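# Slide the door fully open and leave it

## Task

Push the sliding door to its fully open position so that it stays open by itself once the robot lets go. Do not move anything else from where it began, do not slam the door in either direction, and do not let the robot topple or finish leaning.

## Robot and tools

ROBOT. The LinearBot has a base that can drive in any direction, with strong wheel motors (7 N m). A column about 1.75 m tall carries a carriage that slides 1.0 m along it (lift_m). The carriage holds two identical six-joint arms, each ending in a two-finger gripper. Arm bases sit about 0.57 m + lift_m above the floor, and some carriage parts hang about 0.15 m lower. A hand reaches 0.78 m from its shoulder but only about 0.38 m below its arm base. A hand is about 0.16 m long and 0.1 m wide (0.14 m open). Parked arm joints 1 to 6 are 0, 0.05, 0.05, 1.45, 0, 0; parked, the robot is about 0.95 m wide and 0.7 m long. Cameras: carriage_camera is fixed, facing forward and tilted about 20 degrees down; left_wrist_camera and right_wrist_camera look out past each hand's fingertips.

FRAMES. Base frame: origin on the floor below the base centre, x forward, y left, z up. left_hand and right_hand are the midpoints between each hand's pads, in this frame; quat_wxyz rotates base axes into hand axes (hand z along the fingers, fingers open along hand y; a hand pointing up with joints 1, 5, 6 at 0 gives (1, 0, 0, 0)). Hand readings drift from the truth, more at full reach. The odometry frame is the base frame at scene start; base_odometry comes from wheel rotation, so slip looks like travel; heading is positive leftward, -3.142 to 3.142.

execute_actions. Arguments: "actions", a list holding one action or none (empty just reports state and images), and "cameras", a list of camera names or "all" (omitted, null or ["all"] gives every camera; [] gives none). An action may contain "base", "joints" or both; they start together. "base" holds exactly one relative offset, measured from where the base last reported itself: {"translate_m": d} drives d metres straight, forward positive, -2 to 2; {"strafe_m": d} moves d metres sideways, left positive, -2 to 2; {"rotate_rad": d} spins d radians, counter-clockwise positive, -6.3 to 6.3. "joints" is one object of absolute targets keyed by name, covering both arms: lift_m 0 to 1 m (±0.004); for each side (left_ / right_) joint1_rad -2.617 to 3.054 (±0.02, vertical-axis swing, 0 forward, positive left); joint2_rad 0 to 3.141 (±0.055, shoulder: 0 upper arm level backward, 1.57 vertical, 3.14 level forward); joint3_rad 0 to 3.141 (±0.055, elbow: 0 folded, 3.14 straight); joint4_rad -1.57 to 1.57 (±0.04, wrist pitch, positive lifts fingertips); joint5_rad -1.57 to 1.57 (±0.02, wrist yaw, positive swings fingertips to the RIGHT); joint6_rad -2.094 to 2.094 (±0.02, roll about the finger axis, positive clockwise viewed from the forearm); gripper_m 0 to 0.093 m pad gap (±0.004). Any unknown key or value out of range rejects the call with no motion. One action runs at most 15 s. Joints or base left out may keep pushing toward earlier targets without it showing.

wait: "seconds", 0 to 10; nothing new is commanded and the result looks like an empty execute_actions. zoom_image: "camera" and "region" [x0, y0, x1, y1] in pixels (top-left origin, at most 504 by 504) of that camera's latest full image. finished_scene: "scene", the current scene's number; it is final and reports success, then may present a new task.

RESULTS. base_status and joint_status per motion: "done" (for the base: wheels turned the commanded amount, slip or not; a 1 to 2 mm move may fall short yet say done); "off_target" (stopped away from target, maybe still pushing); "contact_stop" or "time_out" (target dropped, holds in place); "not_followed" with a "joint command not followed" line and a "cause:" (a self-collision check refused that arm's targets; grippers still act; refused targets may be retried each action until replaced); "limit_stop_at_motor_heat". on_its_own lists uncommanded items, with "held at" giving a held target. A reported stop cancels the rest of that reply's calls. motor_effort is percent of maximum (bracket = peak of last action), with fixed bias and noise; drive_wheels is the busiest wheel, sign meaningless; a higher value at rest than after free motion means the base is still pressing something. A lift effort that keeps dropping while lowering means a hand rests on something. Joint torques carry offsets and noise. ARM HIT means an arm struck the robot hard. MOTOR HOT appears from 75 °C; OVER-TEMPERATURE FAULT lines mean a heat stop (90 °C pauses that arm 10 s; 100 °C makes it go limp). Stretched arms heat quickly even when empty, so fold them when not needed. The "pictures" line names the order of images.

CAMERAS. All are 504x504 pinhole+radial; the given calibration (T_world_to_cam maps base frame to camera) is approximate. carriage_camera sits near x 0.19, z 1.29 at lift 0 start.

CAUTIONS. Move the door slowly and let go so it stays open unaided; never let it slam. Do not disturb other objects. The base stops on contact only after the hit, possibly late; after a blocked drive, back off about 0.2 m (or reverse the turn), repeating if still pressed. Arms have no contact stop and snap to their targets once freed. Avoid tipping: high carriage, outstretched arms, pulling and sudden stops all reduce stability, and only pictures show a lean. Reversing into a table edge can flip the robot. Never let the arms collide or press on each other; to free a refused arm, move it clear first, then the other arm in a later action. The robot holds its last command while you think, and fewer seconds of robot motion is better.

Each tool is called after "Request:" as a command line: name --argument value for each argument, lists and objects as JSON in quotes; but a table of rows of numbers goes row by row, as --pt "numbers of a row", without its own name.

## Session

Request:
execute_actions --actions '[]'

Scene clock: 0.00 s.
Joint torques (N m, as the arm reports them, + toward a larger angle): no reading
base_odometry: x=+0.000 y=+0.000 heading=+0.000 (m, m, rad; odometry frame)
base_status: not commanded
joint_positions: lift_m=+0.302 left_joint1_rad=-0.020 left_joint2_rad=+0.042 left_joint3_rad=+0.046 left_joint4_rad=+1.479 left_joint5_rad=-0.039 left_joint6_rad=+0.006 left_gripper_m=+0.095 right_joint1_rad=+0.018 right_joint2_rad=+0.054 right_joint3_rad=+0.039 right_joint4_rad=+1.446 right_joint5_rad=+0.020 right_joint6_rad=+0.021 right_gripper_m=+0.094
joint_status: not commanded
motor_effort: lift_m=+30 drive_wheels=+3 (%)
left_hand: x=+0.2787 y=+0.3311 z=+1.3006 quat_wxyz=(+0.999, -0.019, +0.044, -0.006) (m; base frame)
right_hand: x=+0.2924 y=-0.3278 z=+1.2979 quat_wxyz=(+0.997, +0.010, +0.069, +0.019) (m; base frame)
pictures: carriage_camera, left_wrist_camera, right_wrist_camera
camera_calibration (this result's frames):
carriage_camera: T_world_to_cam=[[-0.0480079, -0.998829, 0.00591163, 0.00107208], [-0.310664, 0.00930637, -0.950474, 1.28224], [0.949307, -0.0474668, -0.310747, 0.215495], [0, 0, 0, 1]] pos_world=[0.193827, -0.000633349, 1.2857]
left_wrist_camera: T_world_to_cam=[[-0.00854236, -0.999702, 0.0228604, 0.305883], [0.73014, -0.0218561, -0.682948, 0.698483], [0.683244, 0.0108573, 0.730109, -1.02632], [0, 0, 0, 1]] pos_world=[0.19385, 0.332201, 1.21936]
right_wrist_camera: T_world_to_cam=[[0.0315593, -0.997965, -0.055411, -0.262962], [0.692856, 0.0618003, -0.718423, 0.749521], [0.720385, -0.0157189, 0.693396, -0.989676], [0, 0, 0, 1]] pos_world=[0.201937, -0.324304, 1.21014]
Images, in order (width x height): carriage_camera 504x504, left_wrist_camera 504x504, right_wrist_camera 504x504.

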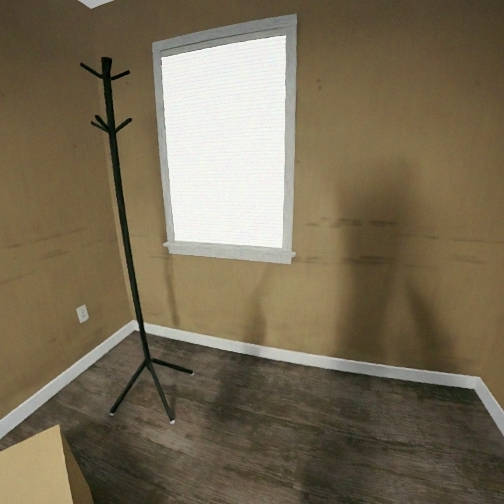

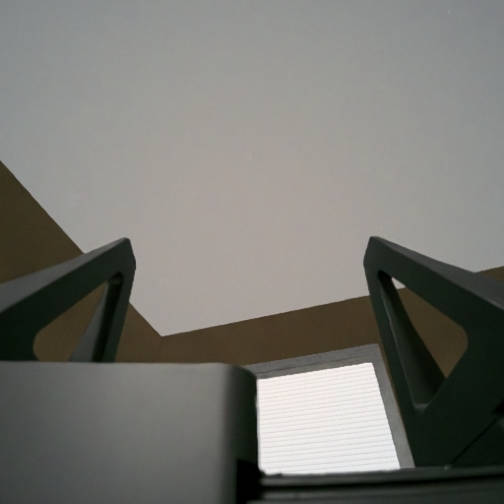

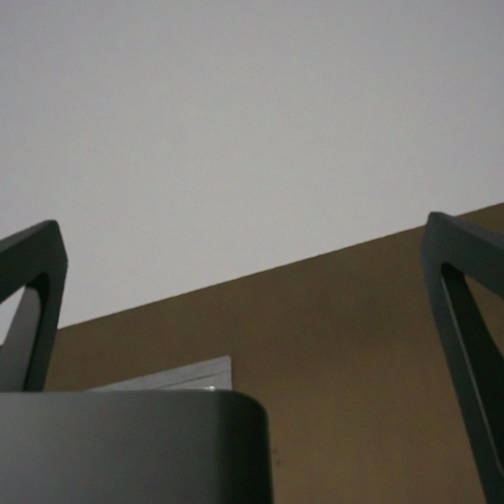

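Request:
execute_actions --actions '[{"base": {"rotate_rad": -1.6}}]' --cameras '["carriage_camera"]'

Scene clock: 7.33 s.
Joint torques (N m, as the arm reports them, + toward a larger angle): left_arm=[-0.36  4.33  6.61 -0.23 -0.07 -0.02] | right_arm=[-0.11  5.08  5.91 -0.17  0.06 -0.01]
base_odometry: x=+0.000 y=+0.000 heading=-1.600 (m, m, rad; odometry frame)
base_status: done
joint_positions: lift_m=+0.302 left_joint1_rad=-0.020 left_joint2_rad=+0.042 left_joint3_rad=+0.046 left_joint4_rad=+1.478 left_joint5_rad=-0.039 left_joint6_rad=+0.006 left_gripper_m=+0.095 right_joint1_rad=+0.018 right_joint2_rad=+0.054 right_joint3_rad=+0.039 right_joint4_rad=+1.446 right_joint5_rad=+0.020 right_joint6_rad=+0.021 right_gripper_m=+0.094
joint_status: not commanded
motor_effort: lift_m=+30(30) drive_wheels=+5(14) (%)
left_hand: x=+0.2789 y=+0.3311 z=+1.3006 quat_wxyz=(+0.999, -0.019, +0.045, -0.006) (m; base frame)
right_hand: x=+0.2924 y=-0.3278 z=+1.2979 quat_wxyz=(+0.997, +0.010, +0.069, +0.019) (m; base frame)
pictures: carriage_camera
camera_calibration (this result's frames):
carriage_camera: T_world_to_cam=[[-0.0480079, -0.998829, 0.00591163, 0.00107208], [-0.310664, 0.00930637, -0.950474, 1.28224], [0.949307, -0.0474668, -0.310747, 0.215495], [0, 0, 0, 1]] pos_world=[0.193827, -0.000633349, 1.2857]
Images, in order (width x height): carriage_camera 504x504.

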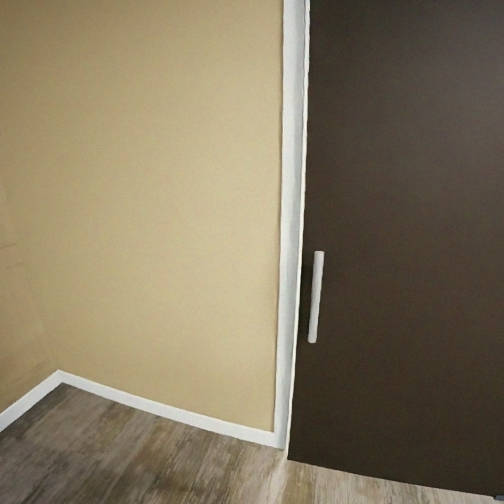

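Request:
execute_actions --actions '[{"base": {"rotate_rad": -0.321}, "joints": {"left_joint1_rad": 0.0, "left_joint2_rad": 1.2, "left_joint3_rad": 1.2, "left_joint4_rad": 0.0, "left_joint5_rad": 0.0, "lift_m": 0.0, "right_joint1_rad": -0.9}}]' --cameras '["carriage_camera", "right_wrist_camera"]'

Scene clock: 42.53 s.
Joint torques (N m, as the arm reports them, + toward a larger angle): left_arm=[ 0.56 -4.1  11.34  2.32 -0.03 -0.01] | right_arm=[-0.56  5.1   5.89 -0.16  0.08  0.  ]
base_odometry: x=+0.000 y=+0.000 heading=-1.920 (m, m, rad; odometry frame)
base_status: done
joint_positions: lift_m=+0.003 left_joint1_rad=-0.009 left_joint2_rad=+1.197 left_joint3_rad=+1.170 left_joint4_rad=-0.019 left_joint5_rad=-0.007 left_joint6_rad=+0.006 left_gripper_m=+0.095 right_joint1_rad=-0.894 right_joint2_rad=+0.054 right_joint3_rad=+0.039 right_joint4_rad=+1.446 right_joint5_rad=+0.020 right_joint6_rad=+0.021 right_gripper_m=+0.094
joint_status: all done
joint sent to its limit — the command would take lift_m past its lower limit, so that joint was sent only as far as its limit.
motor_effort: lift_m=+26(28) drive_wheels=+6(14) (%)
left_hand: x=+0.6719 y=+0.3222 z=+0.9717 quat_wxyz=(+0.690, +0.003, +0.723, +0.001) (m; base frame)
right_hand: x=+0.2760 y=-0.3554 z=+0.9982 quat_wxyz=(+0.904, +0.040, +0.058, -0.422) (m; base frame)
pictures: carriage_camera, right_wrist_camera
camera_calibration (this result's frames):
carriage_camera: T_world_to_cam=[[-0.0480079, -0.998829, 0.00591163, 0.0028437], [-0.310664, 0.00930637, -0.950474, 0.997402], [0.949307, -0.0474668, -0.310747, 0.122369], [0, 0, 0, 1]] pos_world=[0.193827, -0.000633349, 0.986014]
right_wrist_camera: T_world_to_cam=[[-0.769627, -0.636085, -0.055411, 0.0431433], [0.473149, -0.5099, -0.718423, 0.404718], [0.428724, -0.579135, 0.693396, -0.890267], [0, 0, 0, 1]] pos_world=[0.223391, -0.281777, 0.910457]
Images, in order (width x height): carriage_camera 504x504, right_wrist_camera 504x504.

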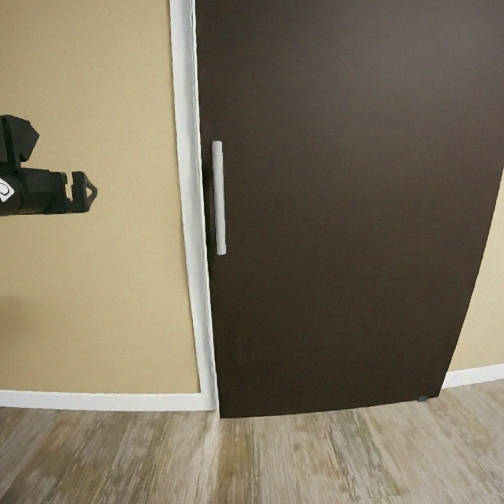

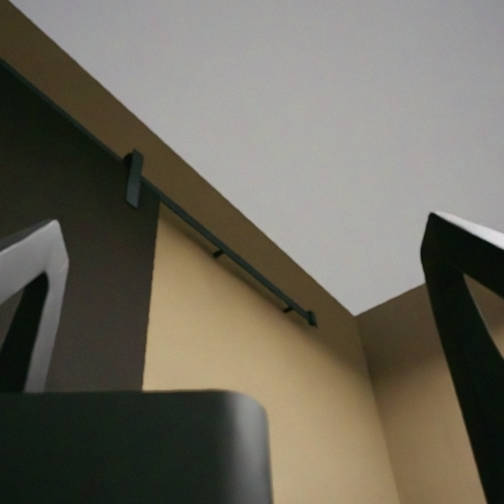

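Request:
execute_actions --actions '[{"base": {"strafe_m": -0.272}}]' --cameras '["left_wrist_camera"]'

Scene clock: 57.80 s.
Joint torques (N m, as the arm reports them, + toward a larger angle): left_arm=[ 0.5  -4.09 11.41  2.29 -0.05 -0.03] | right_arm=[-0.54  5.06  5.89 -0.16  0.06  0.  ]
base_odometry: x=-0.255 y=+0.093 heading=-1.921 (m, m, rad; odometry frame)
base_status: done
joint_positions: lift_m=+0.003 left_joint1_rad=-0.008 left_joint2_rad=+1.197 left_joint3_rad=+1.170 left_joint4_rad=-0.018 left_joint5_rad=-0.006 left_joint6_rad=+0.006 left_gripper_m=+0.095 right_joint1_rad=-0.894 right_joint2_rad=+0.054 right_joint3_rad=+0.039 right_joint4_rad=+1.446 right_joint5_rad=+0.020 right_joint6_rad=+0.021 right_gripper_m=+0.094
joint_status: not commanded
motor_effort: lift_m=+26(26) drive_wheels=-7(15) (%)
left_hand: x=+0.6719 y=+0.3225 z=+0.9719 quat_wxyz=(+0.691, +0.003, +0.723, +0.002) (m; base frame)
right_hand: x=+0.2760 y=-0.3554 z=+0.9982 quat_wxyz=(+0.904, +0.040, +0.058, -0.422) (m; base frame)
pictures: left_wrist_camera
camera_calibration (this result's frames):
left_wrist_camera: T_world_to_cam=[[-0.0173722, -0.999811, -0.00873374, 0.344856], [-0.651298, 0.0179434, -0.75861, 1.17565], [0.758623, -0.00749048, -0.651486, 0.243171], [0, 0, 0, 1]] pos_world=[0.587214, 0.325517, 1.0533]
Images, in order (width x height): left_wrist_camera 504x504.

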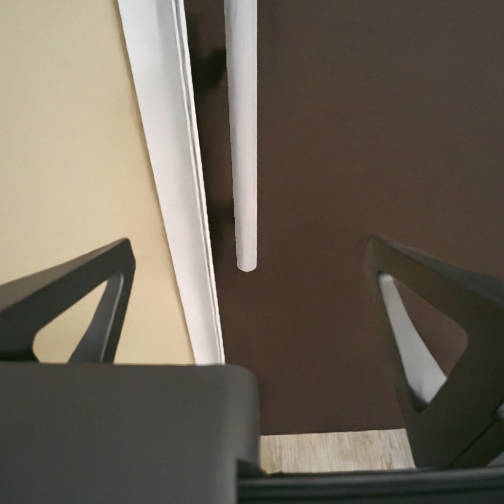

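Request:
execute_actions --actions '[{"base": {"translate_m": 0.2}}]' --cameras '["left_wrist_camera"]'

Scene clock: 65.50 s.
Joint torques (N m, as the arm reports them, + toward a larger angle): left_arm=[ 0.49 -4.04 11.38  2.27 -0.04 -0.03] | right_arm=[-0.54  5.06  5.87 -0.16  0.05  0.  ]
base_odometry: x=-0.324 y=-0.094 heading=-1.922 (m, m, rad; odometry frame)
base_status: done
joint_positions: lift_m=+0.003 left_joint1_rad=-0.008 left_joint2_rad=+1.197 left_joint3_rad=+1.170 left_joint4_rad=-0.015 left_joint5_rad=-0.006 left_joint6_rad=+0.006 left_gripper_m=+0.095 right_joint1_rad=-0.894 right_joint2_rad=+0.054 right_joint3_rad=+0.039 right_joint4_rad=+1.446 right_joint5_rad=+0.020 right_joint6_rad=+0.021 right_gripper_m=+0.094
joint_status: not commanded
motor_effort: lift_m=+26(26) drive_wheels=-5(11) (%)
left_hand: x=+0.6719 y=+0.3224 z=+0.9727 quat_wxyz=(+0.692, +0.003, +0.722, +0.001) (m; base frame)
right_hand: x=+0.2760 y=-0.3554 z=+0.9982 quat_wxyz=(+0.904, +0.040, +0.058, -0.422) (m; base frame)
pictures: left_wrist_camera
camera_calibration (this result's frames):
left_wrist_camera: T_world_to_cam=[[-0.0181043, -0.999798, -0.0087325, 0.345219], [-0.648676, 0.0183916, -0.760842, 1.17658], [0.760849, -0.00810997, -0.648878, 0.239858], [0, 0, 0, 1]] pos_world=[0.586974, 0.325455, 1.05385]
Images, in order (width x height): left_wrist_camera 504x504.

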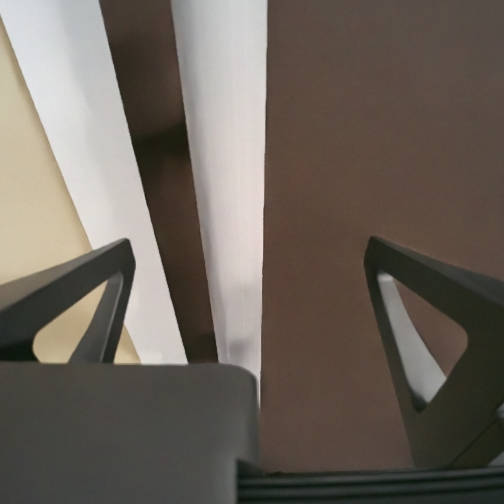

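Request:
execute_actions --actions '[{"joints": {"left_gripper_m": 0.0}}]' --cameras '["left_wrist_camera"]'

Scene clock: 69.40 s.
Joint torques (N m, as the arm reports them, + toward a larger angle): left_arm=[-0.39 -2.67 10.87  2.37  0.1  -0.04] | right_arm=[-0.55  5.09  5.84 -0.16  0.05  0.  ]
base_odometry: x=-0.324 y=-0.094 heading=-1.922 (m, m, rad; odometry frame)
base_status: not commanded
joint_positions: lift_m=+0.003 left_joint1_rad=+0.000 left_joint2_rad=+1.184 left_joint3_rad=+1.176 left_joint4_rad=-0.027 left_joint5_rad=-0.019 left_joint6_rad=+0.006 left_gripper_m=+0.001 right_joint1_rad=-0.894 right_joint2_rad=+0.054 right_joint3_rad=+0.039 right_joint4_rad=+1.446 right_joint5_rad=+0.020 right_joint6_rad=+0.021 right_gripper_m=+0.094
joint_status: all done
motor_effort: lift_m=+26(26) drive_wheels=+4(6) (%)
left_hand: x=+0.6676 y=+0.3284 z=+0.9778 quat_wxyz=(+0.694, -0.005, +0.720, +0.009) (m; base frame)
right_hand: x=+0.2761 y=-0.3554 z=+0.9982 quat_wxyz=(+0.904, +0.040, +0.058, -0.422) (m; base frame)
pictures: left_wrist_camera
camera_calibration (this result's frames):
left_wrist_camera: T_world_to_cam=[[0.00445236, -0.999947, -0.0092877, 0.336724], [-0.643689, 0.00424194, -0.765275, 1.1832], [0.765274, 0.00938568, -0.643636, 0.232639], [0, 0, 0, 1]] pos_world=[0.582081, 0.329503, 1.05834]
Images, in order (width x height): left_wrist_camera 504x504.

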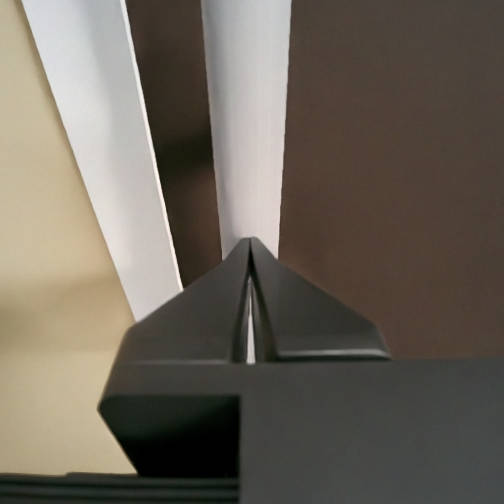

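Request:
execute_actions --actions '[{"joints": {"left_gripper_m": 0.09}}]' --cameras '[]'

Request:
execute_actions --actions '[{"base": {"translate_m": 0.04}}]' --cameras '["left_wrist_camera"]'

Scene clock: 75.10 s.
Joint torques (N m, as the arm reports them, + toward a larger angle): left_arm=[-0.39 -2.82 10.89  2.31  0.   -0.02] | right_arm=[-0.56  5.07  5.89 -0.16  0.05  0.  ]
base_odometry: x=-0.324 y=-0.094 heading=-1.922 (m, m, rad; odometry frame)
base_status: not commanded
joint_positions: lift_m=+0.003 left_joint1_rad=+0.000 left_joint2_rad=+1.184 left_joint3_rad=+1.176 left_joint4_rad=-0.019 left_joint5_rad=-0.010 left_joint6_rad=+0.006 left_gripper_m=+0.090 right_joint1_rad=-0.894 right_joint2_rad=+0.054 right_joint3_rad=+0.039 right_joint4_rad=+1.446 right_joint5_rad=+0.020 right_joint6_rad=+0.021 right_gripper_m=+0.094
joint_status: all done
motor_effort: lift_m=+26(26) drive_wheels=+3(4) (%)
left_hand: x=+0.6677 y=+0.3268 z=+0.9799 quat_wxyz=(+0.697, -0.001, +0.717, +0.006) (m; base frame)
right_hand: x=+0.2761 y=-0.3554 z=+0.9982 quat_wxyz=(+0.904, +0.040, +0.058, -0.422) (m; base frame)
pictures: none
No camera images: the call's "cameras" was empty. Leave "cameras" out to get every camera's image.

Scene clock: 76.20 s.
Joint torques (N m, as the arm reports them, + toward a larger angle): left_arm=[-0.41 -3.09 10.96  2.27 -0.02 -0.04] | right_arm=[-0.54  5.08  5.88 -0.16  0.06  0.  ]
base_odometry: x=-0.338 y=-0.132 heading=-1.922 (m, m, rad; odometry frame)
base_status: done
joint_positions: lift_m=+0.003 left_joint1_rad=+0.000 left_joint2_rad=+1.188 left_joint3_rad=+1.176 left_joint4_rad=-0.015 left_joint5_rad=-0.008 left_joint6_rad=+0.006 left_gripper_m=+0.090 right_joint1_rad=-0.894 right_joint2_rad=+0.054 right_joint3_rad=+0.039 right_joint4_rad=+1.446 right_joint5_rad=+0.020 right_joint6_rad=+0.021 right_gripper_m=+0.094
joint_status: not commanded
motor_effort: lift_m=+26(26) drive_wheels=-4(11) (%)
left_hand: x=+0.6690 y=+0.3265 z=+0.9793 quat_wxyz=(+0.697, -0.001, +0.717, +0.005) (m; base frame)
right_hand: x=+0.2761 y=-0.3554 z=+0.9982 quat_wxyz=(+0.904, +0.040, +0.058, -0.422) (m; base frame)
pictures: left_wrist_camera
camera_calibration (this result's frames):
left_wrist_camera: T_world_to_cam=[[-0.00652802, -0.999939, -0.00895363, 0.341847], [-0.637159, 0.0110602, -0.770653, 1.18386], [0.770704, 0.00067405, -0.637192, 0.225449], [0, 0, 0, 1]] pos_world=[0.582785, 0.32858, 1.05906]
Images, in order (width x height): left_wrist_camera 504x504.

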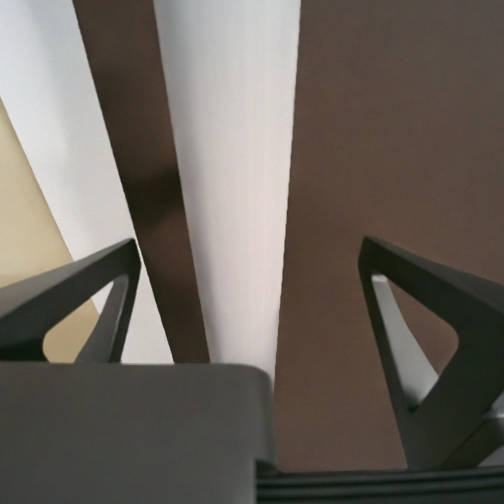

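Request:
execute_actions --actions '[{"joints": {"left_gripper_m": 0.0}}]' --cameras '["left_wrist_camera"]'

Scene clock: 79.63 s.
Joint torques (N m, as the arm reports them, + toward a larger angle): left_arm=[-0.68 -3.15 10.82  2.24  0.06  0.01] | right_arm=[-0.53  5.1   5.87 -0.16  0.06  0.  ]
base_odometry: x=-0.338 y=-0.132 heading=-1.922 (m, m, rad; odometry frame)
base_status: not commanded
joint_positions: lift_m=+0.003 left_joint1_rad=+0.004 left_joint2_rad=+1.189 left_joint3_rad=+1.176 left_joint4_rad=-0.013 left_joint5_rad=-0.018 left_joint6_rad=+0.000 left_gripper_m=+0.023 right_joint1_rad=-0.894 right_joint2_rad=+0.054 right_joint3_rad=+0.039 right_joint4_rad=+1.446 right_joint5_rad=+0.020 right_joint6_rad=+0.021 right_gripper_m=+0.094
joint_status: left_gripper_m off_target (ended at +0.023, target +0.000)
motor_effort: lift_m=+26(26) drive_wheels=-3(4) (%)
left_hand: x=+0.6692 y=+0.3297 z=+0.9792 quat_wxyz=(+0.698, -0.008, +0.716, +0.008) (m; base frame)
right_hand: x=+0.2761 y=-0.3554 z=+0.9982 quat_wxyz=(+0.904, +0.040, +0.058, -0.422) (m; base frame)
pictures: left_wrist_camera
camera_calibration (this result's frames):
left_wrist_camera: T_world_to_cam=[[0.00736836, -0.999968, -0.00313143, 0.330045], [-0.636854, -0.00227836, -0.770981, 1.18845], [0.770949, 0.00767513, -0.63685, 0.222478], [0, 0, 0, 1]] pos_world=[0.582918, 0.331035, 1.05899]
Images, in order (width x height): left_wrist_camera 504x504.

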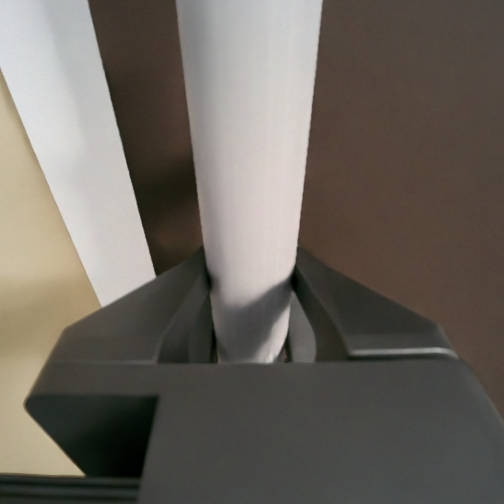

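Request:
execute_actions --actions '[{"base": {"strafe_m": -0.4}, "joints": {"left_joint5_rad": 0.0, "left_joint1_rad": 0.0, "right_joint1_rad": -0.6}}]' --cameras '["carriage_camera", "right_wrist_camera"]'

Scene clock: 87.40 s.
Joint torques (N m, as the arm reports them, + toward a larger angle): left_arm=[ 3.33 -6.26 10.08  1.91 -1.26  0.04] | right_arm=[ 0.33  5.06  5.9  -0.16  0.06  0.  ]
base_odometry: x=-0.714 y=+0.005 heading=-1.922 (m, m, rad; odometry frame)
base_status: done
joint_positions: lift_m=+0.003 left_joint1_rad=-0.038 left_joint2_rad=+1.220 left_joint3_rad=+1.185 left_joint4_rad=+0.018 left_joint5_rad=+0.134 left_joint6_rad=-0.001 left_gripper_m=+0.023 right_joint1_rad=-0.606 right_joint2_rad=+0.054 right_joint3_rad=+0.039 right_joint4_rad=+1.446 right_joint5_rad=+0.020 right_joint6_rad=+0.021 right_gripper_m=+0.094
joint_status: left_joint1_rad off_target (ended at -0.038, target +0.000); left_joint5_rad off_target (ended at +0.134, target +0.000); the others done
motor_effort: lift_m=+26(26) drive_wheels=-5(21) (%)
left_hand: x=+0.6755 y=+0.2859 z=+0.9790 quat_wxyz=(+0.698, +0.060, +0.711, -0.062) (m; base frame)
right_hand: x=+0.2839 y=-0.3484 z=+0.9982 quat_wxyz=(+0.955, +0.031, +0.063, -0.288) (m; base frame)
pictures: carriage_camera, right_wrist_camera
camera_calibration (this result's frames):
carriage_camera: T_world_to_cam=[[-0.0480079, -0.998829, 0.00591163, 0.0028437], [-0.310664, 0.00930637, -0.950474, 0.997402], [0.949307, -0.0474668, -0.310747, 0.122369], [0, 0, 0, 1]] pos_world=[0.193827, -0.000633349, 0.986014]
right_wrist_camera: T_world_to_cam=[[-0.557215, -0.828543, -0.0550338, -0.0740872], [0.598361, -0.354691, -0.718442, 0.423105], [0.575739, -0.433256, 0.693407, -0.880518], [0, 0, 0, 1]] pos_world=[0.212497, -0.292803, 0.910456]
Images, in order (width x height): carriage_camera 504x504, right_wrist_camera 504x504.

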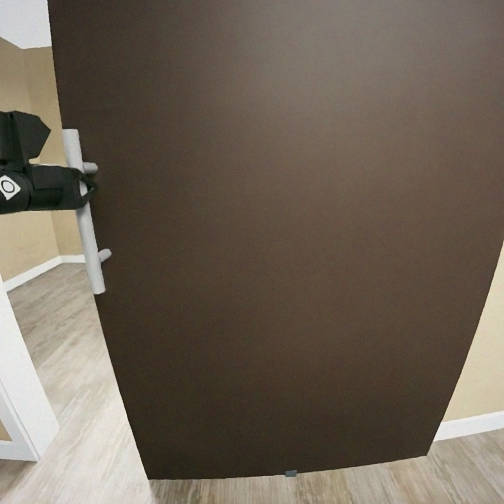

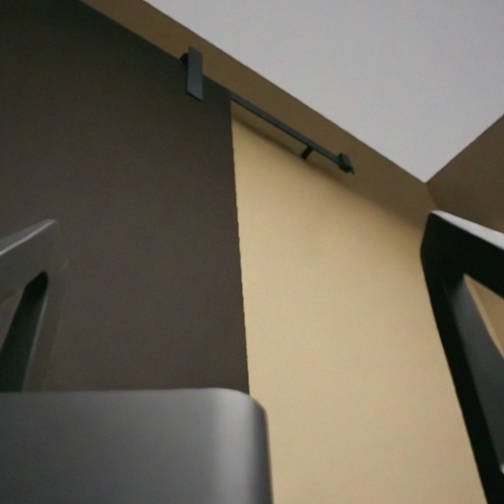

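Request:
execute_actions --actions '[{"base": {"strafe_m": -0.25}, "joints": {"left_joint5_rad": 0.0, "left_joint1_rad": 0.0}}]' --cameras '["right_wrist_camera"]'

Scene clock: 94.17 s.
Joint torques (N m, as the arm reports them, + toward a larger angle): left_arm=[-2.46 -6.48 10.03  1.88  0.63  0.08] | right_arm=[ 0.21  5.07  5.96 -0.12  0.05  0.  ]
base_odometry: x=-0.814 y=+0.042 heading=-1.921 (m, m, rad; odometry frame)
base_status: strafe_m contact_stop (by the wheels' count: -0.107 of -0.250)
joint_positions: lift_m=+0.003 left_joint1_rad=+0.021 left_joint2_rad=+1.224 left_joint3_rad=+1.185 left_joint4_rad=+0.025 left_joint5_rad=-0.085 left_joint6_rad=-0.004 left_gripper_m=+0.022 right_joint1_rad=-0.604 right_joint2_rad=+0.054 right_joint3_rad=+0.039 right_joint4_rad=+1.444 right_joint5_rad=+0.021 right_joint6_rad=+0.021 right_gripper_m=+0.094
joint_status: left_joint1_rad off_target (ended at +0.021, target +0.000); left_joint5_rad off_target (ended at -0.085, target +0.000)
motor_effort: lift_m=+26(27) drive_wheels=+1(17) (%)
left_hand: x=+0.6783 y=+0.3485 z=+0.9793 quat_wxyz=(+0.701, -0.039, +0.711, +0.036) (m; base frame)
right_hand: x=+0.2845 y=-0.3490 z=+0.9980 quat_wxyz=(+0.955, +0.032, +0.064, -0.287) (m; base frame)
pictures: right_wrist_camera
camera_calibration (this result's frames):
right_wrist_camera: T_world_to_cam=[[-0.55587, -0.829366, -0.0562074, -0.0737342], [0.597636, -0.351727, -0.720499, 0.425717], [0.577788, -0.434096, 0.691174, -0.879575], [0, 0, 0, 1]] pos_world=[0.212798, -0.293236, 0.910524]
Images, in order (width x height): right_wrist_camera 504x504.

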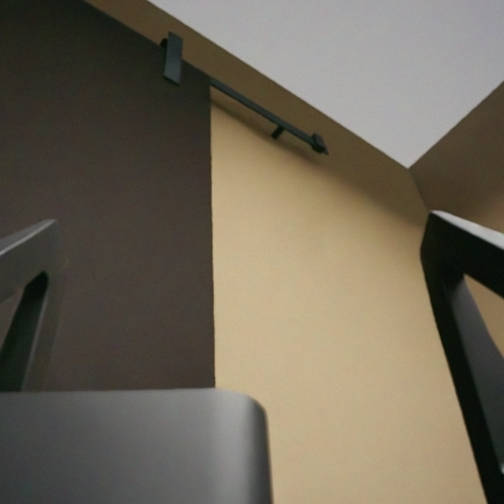

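Request:
execute_actions --actions '[{"base": {"strafe_m": -0.22}, "joints": {"left_joint5_rad": 0.0, "left_joint1_rad": 0.0, "right_joint1_rad": -0.45}}]' --cameras '["right_wrist_camera"]'

Scene clock: 103.13 s.
Joint torques (N m, as the arm reports them, + toward a larger angle): left_arm=[ 4.53 -7.14 10.15  1.76 -0.77  0.09] | right_arm=[ 0.39  5.1   5.93 -0.12  0.05  0.  ]
base_odometry: x=-1.021 y=+0.117 heading=-1.922 (m, m, rad; odometry frame)
base_status: done
joint_positions: lift_m=+0.003 left_joint1_rad=-0.050 left_joint2_rad=+1.230 left_joint3_rad=+1.185 left_joint4_rad=+0.039 left_joint5_rad=+0.091 left_joint6_rad=-0.004 left_gripper_m=+0.022 right_joint1_rad=-0.457 right_joint2_rad=+0.054 right_joint3_rad=+0.039 right_joint4_rad=+1.444 right_joint5_rad=+0.021 right_joint6_rad=+0.021 right_gripper_m=+0.094
joint_status: left_joint1_rad off_target (ended at -0.050, target +0.000); left_joint5_rad off_target (ended at +0.091, target +0.000); the others done
motor_effort: lift_m=+26(26) drive_wheels=-6(20) (%)
left_hand: x=+0.6791 y=+0.2882 z=+0.9804 quat_wxyz=(+0.703, +0.048, +0.707, -0.051) (m; base frame)
right_hand: x=+0.2877 y=-0.3445 z=+0.9980 quat_wxyz=(+0.974, +0.027, +0.066, -0.216) (m; base frame)
pictures: right_wrist_camera
camera_calibration (this result's frames):
right_wrist_camera: T_world_to_cam=[[-0.427828, -0.902111, -0.0562074, -0.130153], [0.642872, -0.259992, -0.720499, 0.443942], [0.635357, -0.344384, 0.691174, -0.865165], [0, 0, 0, 1]] pos_world=[0.208608, -0.299941, 0.910524]
Images, in order (width x height): right_wrist_camera 504x504.

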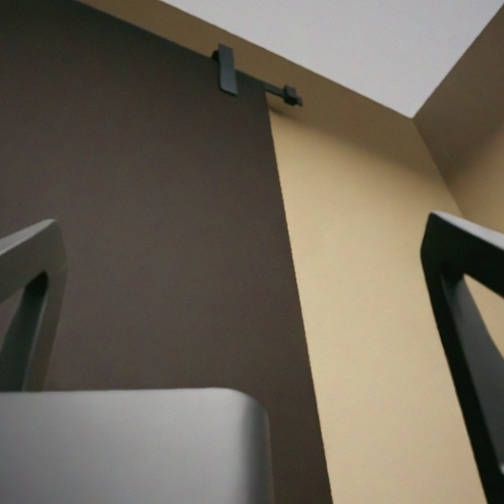

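Request:
execute_actions --actions '[{"base": {"strafe_m": -0.1}, "joints": {"left_joint5_rad": 0.0, "left_joint1_rad": 0.0}}]' --cameras '["right_wrist_camera"]'

Scene clock: 109.47 s.
Joint torques (N m, as the arm reports them, + toward a larger angle): left_arm=[-3.29 -7.87 10.01  1.65  0.72  0.06] | right_arm=[ 0.27  5.07  5.91 -0.12  0.04  0.  ]
base_odometry: x=-1.095 y=+0.144 heading=-1.921 (m, m, rad; odometry frame)
base_status: strafe_m contact_stop (by the wheels' count: -0.079 of -0.100)
joint_positions: lift_m=+0.003 left_joint1_rad=+0.029 left_joint2_rad=+1.237 left_joint3_rad=+1.185 left_joint4_rad=+0.049 left_joint5_rad=-0.093 left_joint6_rad=-0.004 left_gripper_m=+0.021 right_joint1_rad=-0.455 right_joint2_rad=+0.054 right_joint3_rad=+0.039 right_joint4_rad=+1.444 right_joint5_rad=+0.022 right_joint6_rad=+0.021 right_gripper_m=+0.094
joint_status: left_joint1_rad off_target (ended at +0.030, target +0.000); left_joint5_rad off_target (ended at -0.093, target +0.000)
motor_effort: lift_m=+26(26) drive_wheels=+1(12) (%)
left_hand: x=+0.6818 y=+0.3534 z=+0.9798 quat_wxyz=(+0.705, -0.045, +0.707, +0.042) (m; base frame)
right_hand: x=+0.2877 y=-0.3446 z=+0.9980 quat_wxyz=(+0.974, +0.027, +0.066, -0.216) (m; base frame)
pictures: right_wrist_camera
camera_calibration (this result's frames):
right_wrist_camera: T_world_to_cam=[[-0.426874, -0.902515, -0.0569614, -0.129903], [0.643381, -0.258837, -0.720461, 0.444155], [0.635484, -0.344194, 0.691152, -0.865118], [0, 0, 0, 1]] pos_world=[0.208555, -0.300045, 0.910525]
Images, in order (width x height): right_wrist_camera 504x504.

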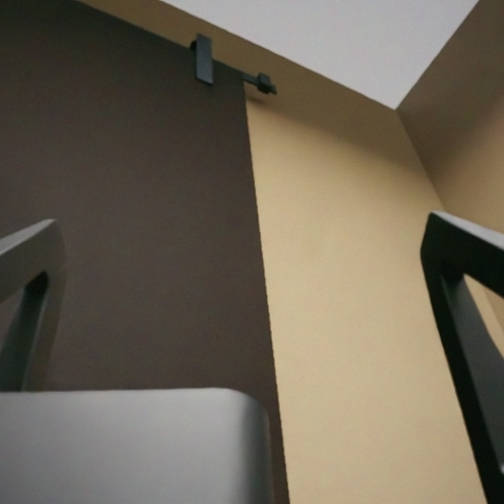

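Request:
execute_actions --actions '[{"base": {"strafe_m": -0.07}, "joints": {"left_joint5_rad": 0.0, "left_joint1_rad": 0.0}}]' --cameras '["right_wrist_camera"]'

Scene clock: 117.90 s.
Joint torques (N m, as the arm reports them, + toward a larger angle): left_arm=[-1.51 -7.75 10.13  1.63  0.41  0.06] | right_arm=[ 0.28  5.06  5.94 -0.12  0.04  0.  ]
base_odometry: x=-1.147 y=+0.163 heading=-1.921 (m, m, rad; odometry frame)
base_status: strafe_m contact_stop (by the wheels' count: -0.055 of -0.070)
joint_positions: lift_m=+0.003 left_joint1_rad=+0.010 left_joint2_rad=+1.236 left_joint3_rad=+1.185 left_joint4_rad=+0.046 left_joint5_rad=-0.059 left_joint6_rad=-0.005 left_gripper_m=+0.021 right_joint1_rad=-0.455 right_joint2_rad=+0.054 right_joint3_rad=+0.039 right_joint4_rad=+1.443 right_joint5_rad=+0.022 right_joint6_rad=+0.021 right_gripper_m=+0.094
joint_status: left_joint5_rad off_target (ended at -0.059, target +0.000); the others done
motor_effort: lift_m=+26(26) drive_wheels=-1(14) (%)
left_hand: x=+0.6826 y=+0.3394 z=+0.9794 quat_wxyz=(+0.705, -0.026, +0.709, +0.023) (m; base frame)
right_hand: x=+0.2878 y=-0.3447 z=+0.9980 quat_wxyz=(+0.974, +0.027, +0.067, -0.216) (m; base frame)
pictures: right_wrist_camera
camera_calibration (this result's frames):
right_wrist_camera: T_world_to_cam=[[-0.426893, -0.902506, -0.0569666, -0.129891], [0.643134, -0.258716, -0.720725, 0.444457], [0.635721, -0.34431, 0.690876, -0.865009], [0, 0, 0, 1]] pos_world=[0.208608, -0.300071, 0.910546]
Images, in order (width x height): right_wrist_camera 504x504.

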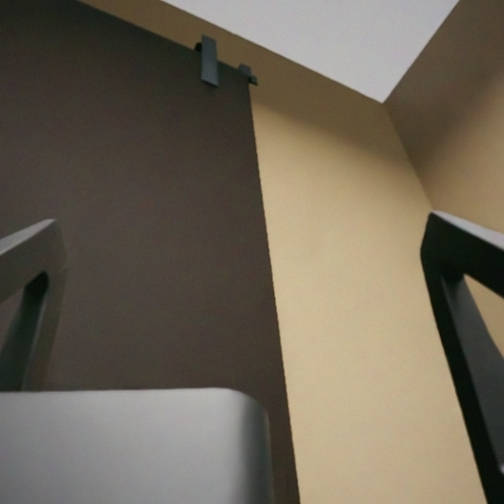

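Request:
execute_actions --actions '[{"base": {"strafe_m": -0.05}, "joints": {"left_joint5_rad": 0.0, "left_joint1_rad": 0.0}}]' --cameras '["right_wrist_camera"]'

Scene clock: 122.20 s.
Joint torques (N m, as the arm reports them, + toward a larger angle): left_arm=[-2.72 -7.73 10.18  1.67  0.81  0.08] | right_arm=[ 0.29  5.07  5.92 -0.13  0.04  0.  ]
base_odometry: x=-1.187 y=+0.177 heading=-1.921 (m, m, rad; odometry frame)
base_status: strafe_m contact_stop (by the wheels' count: -0.043 of -0.050)
joint_positions: lift_m=+0.003 left_joint1_rad=+0.025 left_joint2_rad=+1.236 left_joint3_rad=+1.185 left_joint4_rad=+0.046 left_joint5_rad=-0.102 left_joint6_rad=-0.005 left_gripper_m=+0.021 right_joint1_rad=-0.455 right_joint2_rad=+0.054 right_joint3_rad=+0.039 right_joint4_rad=+1.444 right_joint5_rad=+0.022 right_joint6_rad=+0.021 right_gripper_m=+0.094
joint_status: left_joint1_rad off_target (ended at +0.025, target +0.000); left_joint5_rad off_target (ended at -0.103, target +0.000)
motor_effort: lift_m=+26(26) drive_wheels=+1(12) (%)
left_hand: x=+0.6814 y=+0.3531 z=+0.9796 quat_wxyz=(+0.704, -0.047, +0.707, +0.043) (m; base frame)
right_hand: x=+0.2876 y=-0.3447 z=+0.9980 quat_wxyz=(+0.974, +0.028, +0.066, -0.216) (m; base frame)
pictures: right_wrist_camera
camera_calibration (this result's frames):
right_wrist_camera: T_world_to_cam=[[-0.426913, -0.902473, -0.0573384, -0.129567], [0.643487, -0.258627, -0.720442, 0.44418], [0.63535, -0.344463, 0.691141, -0.865162], [0, 0, 0, 1]] pos_world=[0.208543, -0.300069, 0.910526]
Images, in order (width x height): right_wrist_camera 504x504.

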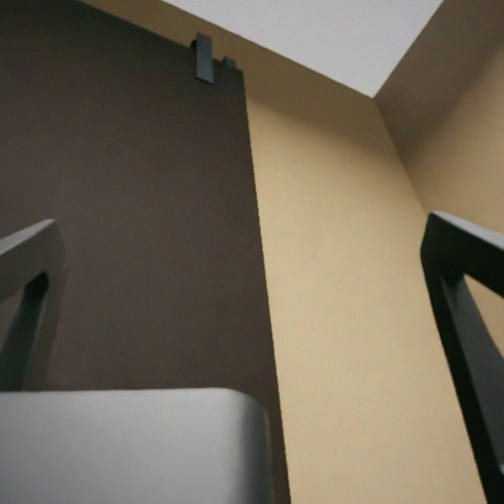

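Request:
execute_actions --actions '[{"base": {"strafe_m": -0.04}, "joints": {"left_joint5_rad": 0.0, "left_joint1_rad": 0.0}}]' --cameras '["right_wrist_camera"]'

Scene clock: 126.07 s.
Joint torques (N m, as the arm reports them, + toward a larger angle): left_arm=[-3.43 -7.74 10.13  1.67  0.98  0.1 ] | right_arm=[ 0.3   5.06  5.97 -0.12  0.04  0.  ]
base_odometry: x=-1.225 y=+0.191 heading=-1.921 (m, m, rad; odometry frame)
base_status: done
joint_positions: lift_m=+0.003 left_joint1_rad=+0.032 left_joint2_rad=+1.236 left_joint3_rad=+1.185 left_joint4_rad=+0.046 left_joint5_rad=-0.121 left_joint6_rad=-0.005 left_gripper_m=+0.021 right_joint1_rad=-0.455 right_joint2_rad=+0.054 right_joint3_rad=+0.039 right_joint4_rad=+1.444 right_joint5_rad=+0.022 right_joint6_rad=+0.021 right_gripper_m=+0.094
joint_status: left_joint1_rad off_target (ended at +0.032, target +0.000); left_joint5_rad off_target (ended at -0.121, target +0.000)
motor_effort: lift_m=+26(26) drive_wheels=+1(12) (%)
left_hand: x=+0.6808 y=+0.3593 z=+0.9797 quat_wxyz=(+0.704, -0.056, +0.707, +0.052) (m; base frame)
right_hand: x=+0.2876 y=-0.3447 z=+0.9980 quat_wxyz=(+0.974, +0.028, +0.066, -0.216) (m; base frame)
pictures: right_wrist_camera
camera_calibration (this result's frames):
right_wrist_camera: T_world_to_cam=[[-0.426913, -0.902473, -0.0573384, -0.129567], [0.643487, -0.258627, -0.720442, 0.44418], [0.63535, -0.344463, 0.691141, -0.865162], [0, 0, 0, 1]] pos_world=[0.208543, -0.300069, 0.910526]
Images, in order (width x height): right_wrist_camera 504x504.

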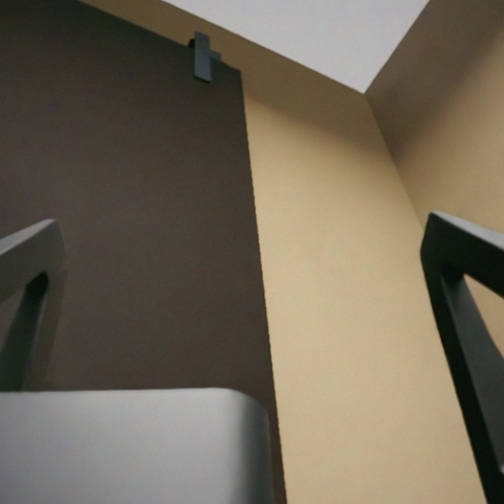

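Request:
execute_actions --actions '[{"base": {"strafe_m": -0.025}, "joints": {"left_joint5_rad": 0.0, "left_joint1_rad": 0.0}}]' --cameras '["right_wrist_camera"]'

Scene clock: 130.70 s.
Joint torques (N m, as the arm reports them, + toward a larger angle): left_arm=[-7.61 -8.51 10.08  1.47  1.27  0.07] | right_arm=[ 0.29  5.04  5.95 -0.13  0.03  0.  ]
base_odometry: x=-1.248 y=+0.199 heading=-1.920 (m, m, rad; odometry frame)
base_status: done
joint_positions: lift_m=+0.003 left_joint1_rad=+0.075 left_joint2_rad=+1.244 left_joint3_rad=+1.185 left_joint4_rad=+0.065 left_joint5_rad=-0.155 left_joint6_rad=-0.004 left_gripper_m=+0.021 right_joint1_rad=-0.455 right_joint2_rad=+0.054 right_joint3_rad=+0.039 right_joint4_rad=+1.444 right_joint5_rad=+0.022 right_joint6_rad=+0.021 right_gripper_m=+0.094
joint_status: left_joint1_rad off_target (ended at +0.075, target +0.000); left_joint5_rad off_target (ended at -0.155, target +0.000)
motor_effort: lift_m=+26(26) drive_wheels=+6(12) (%)
left_hand: x=+0.6799 y=+0.3835 z=+0.9812 quat_wxyz=(+0.705, -0.083, +0.700, +0.080) (m; base frame)
right_hand: x=+0.2876 y=-0.3447 z=+0.9980 quat_wxyz=(+0.974, +0.028, +0.066, -0.216) (m; base frame)
pictures: right_wrist_camera
camera_calibration (this result's frames):
right_wrist_camera: T_world_to_cam=[[-0.426913, -0.902473, -0.0573384, -0.129567], [0.643487, -0.258627, -0.720442, 0.44418], [0.63535, -0.344463, 0.691141, -0.865162], [0, 0, 0, 1]] pos_world=[0.208543, -0.300069, 0.910526]
Images, in order (width x height): right_wrist_camera 504x504.

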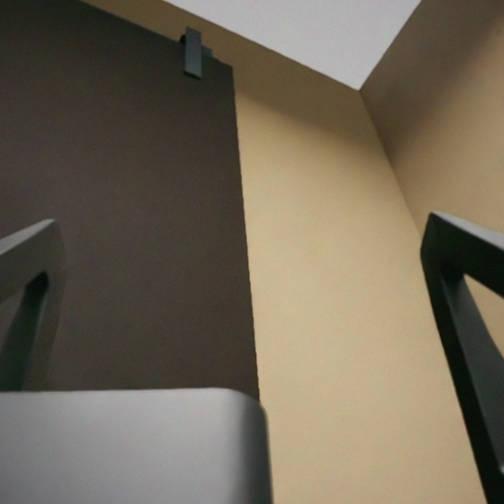

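The door is against its end stop. Relaxing the arm, releasing and backing off.

Request:
execute_actions --actions '[{"base": {"strafe_m": 0.048}, "joints": {"left_joint5_rad": 0.0, "left_joint1_rad": 0.0}}]' --cameras '[]'

Request:
execute_actions --actions '[{"joints": {"left_gripper_m": 0.09}}]' --cameras '["left_wrist_camera"]'

Scene clock: 141.27 s.
Joint torques (N m, as the arm reports them, + toward a larger angle): left_arm=[-0.76 -7.79 10.09  1.68  0.25  0.07] | right_arm=[ 0.3   5.06  5.93 -0.12  0.04  0.  ]
base_odometry: x=-1.203 y=+0.183 heading=-1.921 (m, m, rad; odometry frame)
base_status: done
joint_positions: lift_m=+0.003 left_joint1_rad=+0.004 left_joint2_rad=+1.236 left_joint3_rad=+1.185 left_joint4_rad=+0.045 left_joint5_rad=-0.039 left_joint6_rad=-0.004 left_gripper_m=+0.021 right_joint1_rad=-0.455 right_joint2_rad=+0.054 right_joint3_rad=+0.039 right_joint4_rad=+1.444 right_joint5_rad=+0.022 right_joint6_rad=+0.021 right_gripper_m=+0.094
joint_status: left_joint5_rad off_target (ended at -0.039, target +0.000); the others done
motor_effort: lift_m=+26(26) drive_wheels=-3(9) (%)
left_hand: x=+0.6828 y=+0.3334 z=+0.9793 quat_wxyz=(+0.705, -0.017, +0.709, +0.014) (m; base frame)
right_hand: x=+0.2876 y=-0.3447 z=+0.9980 quat_wxyz=(+0.974, +0.028, +0.066, -0.216) (m; base frame)
pictures: none
No camera images: the call's "cameras" was empty. Leave "cameras" out to get every camera's image.

Scene clock: 141.97 s.
Joint torques (N m, as the arm reports them, + toward a larger angle): left_arm=[-0.73 -6.08 10.07  2.15  0.02  0.05] | right_arm=[ 0.31  5.07  5.95 -0.12  0.04  0.  ]
base_odometry: x=-1.203 y=+0.183 heading=-1.921 (m, m, rad; odometry frame)
base_status: not commanded
joint_positions: lift_m=+0.003 left_joint1_rad=+0.004 left_joint2_rad=+1.219 left_joint3_rad=+1.185 left_joint4_rad=+0.000 left_joint5_rad=-0.010 left_joint6_rad=-0.002 left_gripper_m=+0.090 right_joint1_rad=-0.455 right_joint2_rad=+0.054 right_joint3_rad=+0.039 right_joint4_rad=+1.444 right_joint5_rad=+0.022 right_joint6_rad=+0.021 right_gripper_m=+0.094
joint_status: all done
on_its_own: left_joint5_rad moved +0.028 to your old target +0.000
motor_effort: lift_m=+26(26) drive_wheels=-2(3) (%)
left_hand: x=+0.6778 y=+0.3285 z=+0.9750 quat_wxyz=(+0.695, -0.006, +0.719, +0.004) (m; base frame)
right_hand: x=+0.2876 y=-0.3447 z=+0.9980 quat_wxyz=(+0.974, +0.028, +0.066, -0.216) (m; base frame)
pictures: left_wrist_camera
camera_calibration (this result's frames):
left_wrist_camera: T_world_to_cam=[[-0.000201517, -1, -0.000594938, 0.331455], [-0.64269, 0.00058531, -0.766126, 1.18895], [0.766126, 0.000227974, -0.64269, 0.224519], [0, 0, 0, 1]] pos_world=[0.592182, 0.330708, 1.05538]
Images, in order (width x height): left_wrist_camera 504x504.

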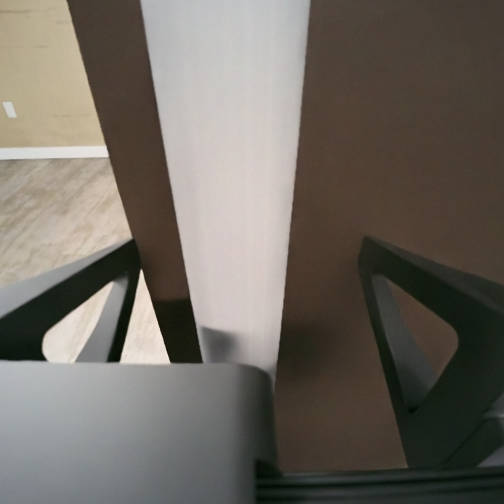

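Request:
execute_actions --actions '[{"base": {"translate_m": -0.15}}]' --cameras '["carriage_camera", "right_wrist_camera"]'

Scene clock: 146.07 s.
Joint torques (N m, as the arm reports them, + toward a larger angle): left_arm=[-0.78 -6.15  9.96  2.19 -0.01  0.06] | right_arm=[ 0.31  5.05  5.93 -0.12  0.03  0.  ]
base_odometry: x=-1.152 y=+0.324 heading=-1.921 (m, m, rad; odometry frame)
base_status: done
joint_positions: lift_m=+0.003 left_joint1_rad=+0.004 left_joint2_rad=+1.218 left_joint3_rad=+1.185 left_joint4_rad=-0.006 left_joint5_rad=-0.009 left_joint6_rad=-0.002 left_gripper_m=+0.090 right_joint1_rad=-0.455 right_joint2_rad=+0.054 right_joint3_rad=+0.039 right_joint4_rad=+1.444 right_joint5_rad=+0.022 right_joint6_rad=+0.021 right_gripper_m=+0.094
joint_status: not commanded
motor_effort: lift_m=+26(26) drive_wheels=-3(9) (%)
left_hand: x=+0.6775 y=+0.3283 z=+0.9738 quat_wxyz=(+0.693, -0.005, +0.721, +0.004) (m; base frame)
right_hand: x=+0.2876 y=-0.3447 z=+0.9980 quat_wxyz=(+0.974, +0.028, +0.066, -0.216) (m; base frame)
pictures: carriage_camera, right_wrist_camera
camera_calibration (this result's frames):
carriage_camera: T_world_to_cam=[[-0.0480079, -0.998829, 0.00591163, 0.00284376], [-0.310664, 0.00930637, -0.950474, 0.997391], [0.949307, -0.0474668, -0.310747, 0.122366], [0, 0, 0, 1]] pos_world=[0.193827, -0.000633349, 0.986003]
right_wrist_camera: T_world_to_cam=[[-0.426913, -0.902473, -0.0573384, -0.129567], [0.643487, -0.258627, -0.720442, 0.44418], [0.63535, -0.344463, 0.691141, -0.865162], [0, 0, 0, 1]] pos_world=[0.208543, -0.300069, 0.910526]
Images, in order (width x height): carriage_camera 504x504, right_wrist_camera 504x504.

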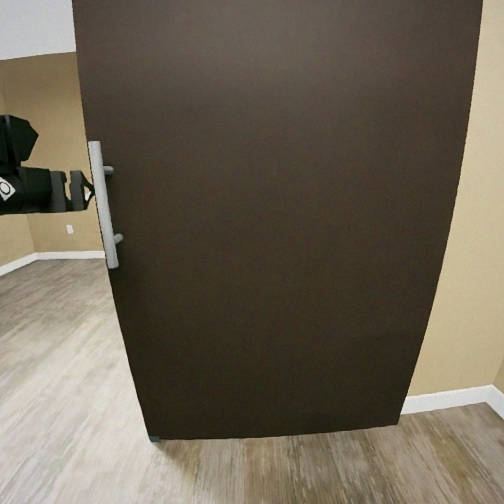

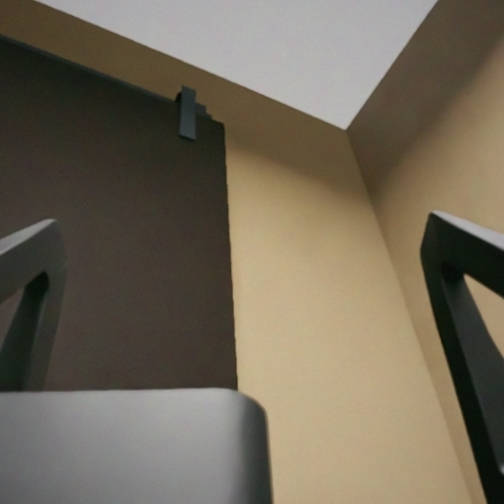

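The door is fully open and resting on its own.

Request:
finished_scene --scene 2

The scene is finished: the task was done.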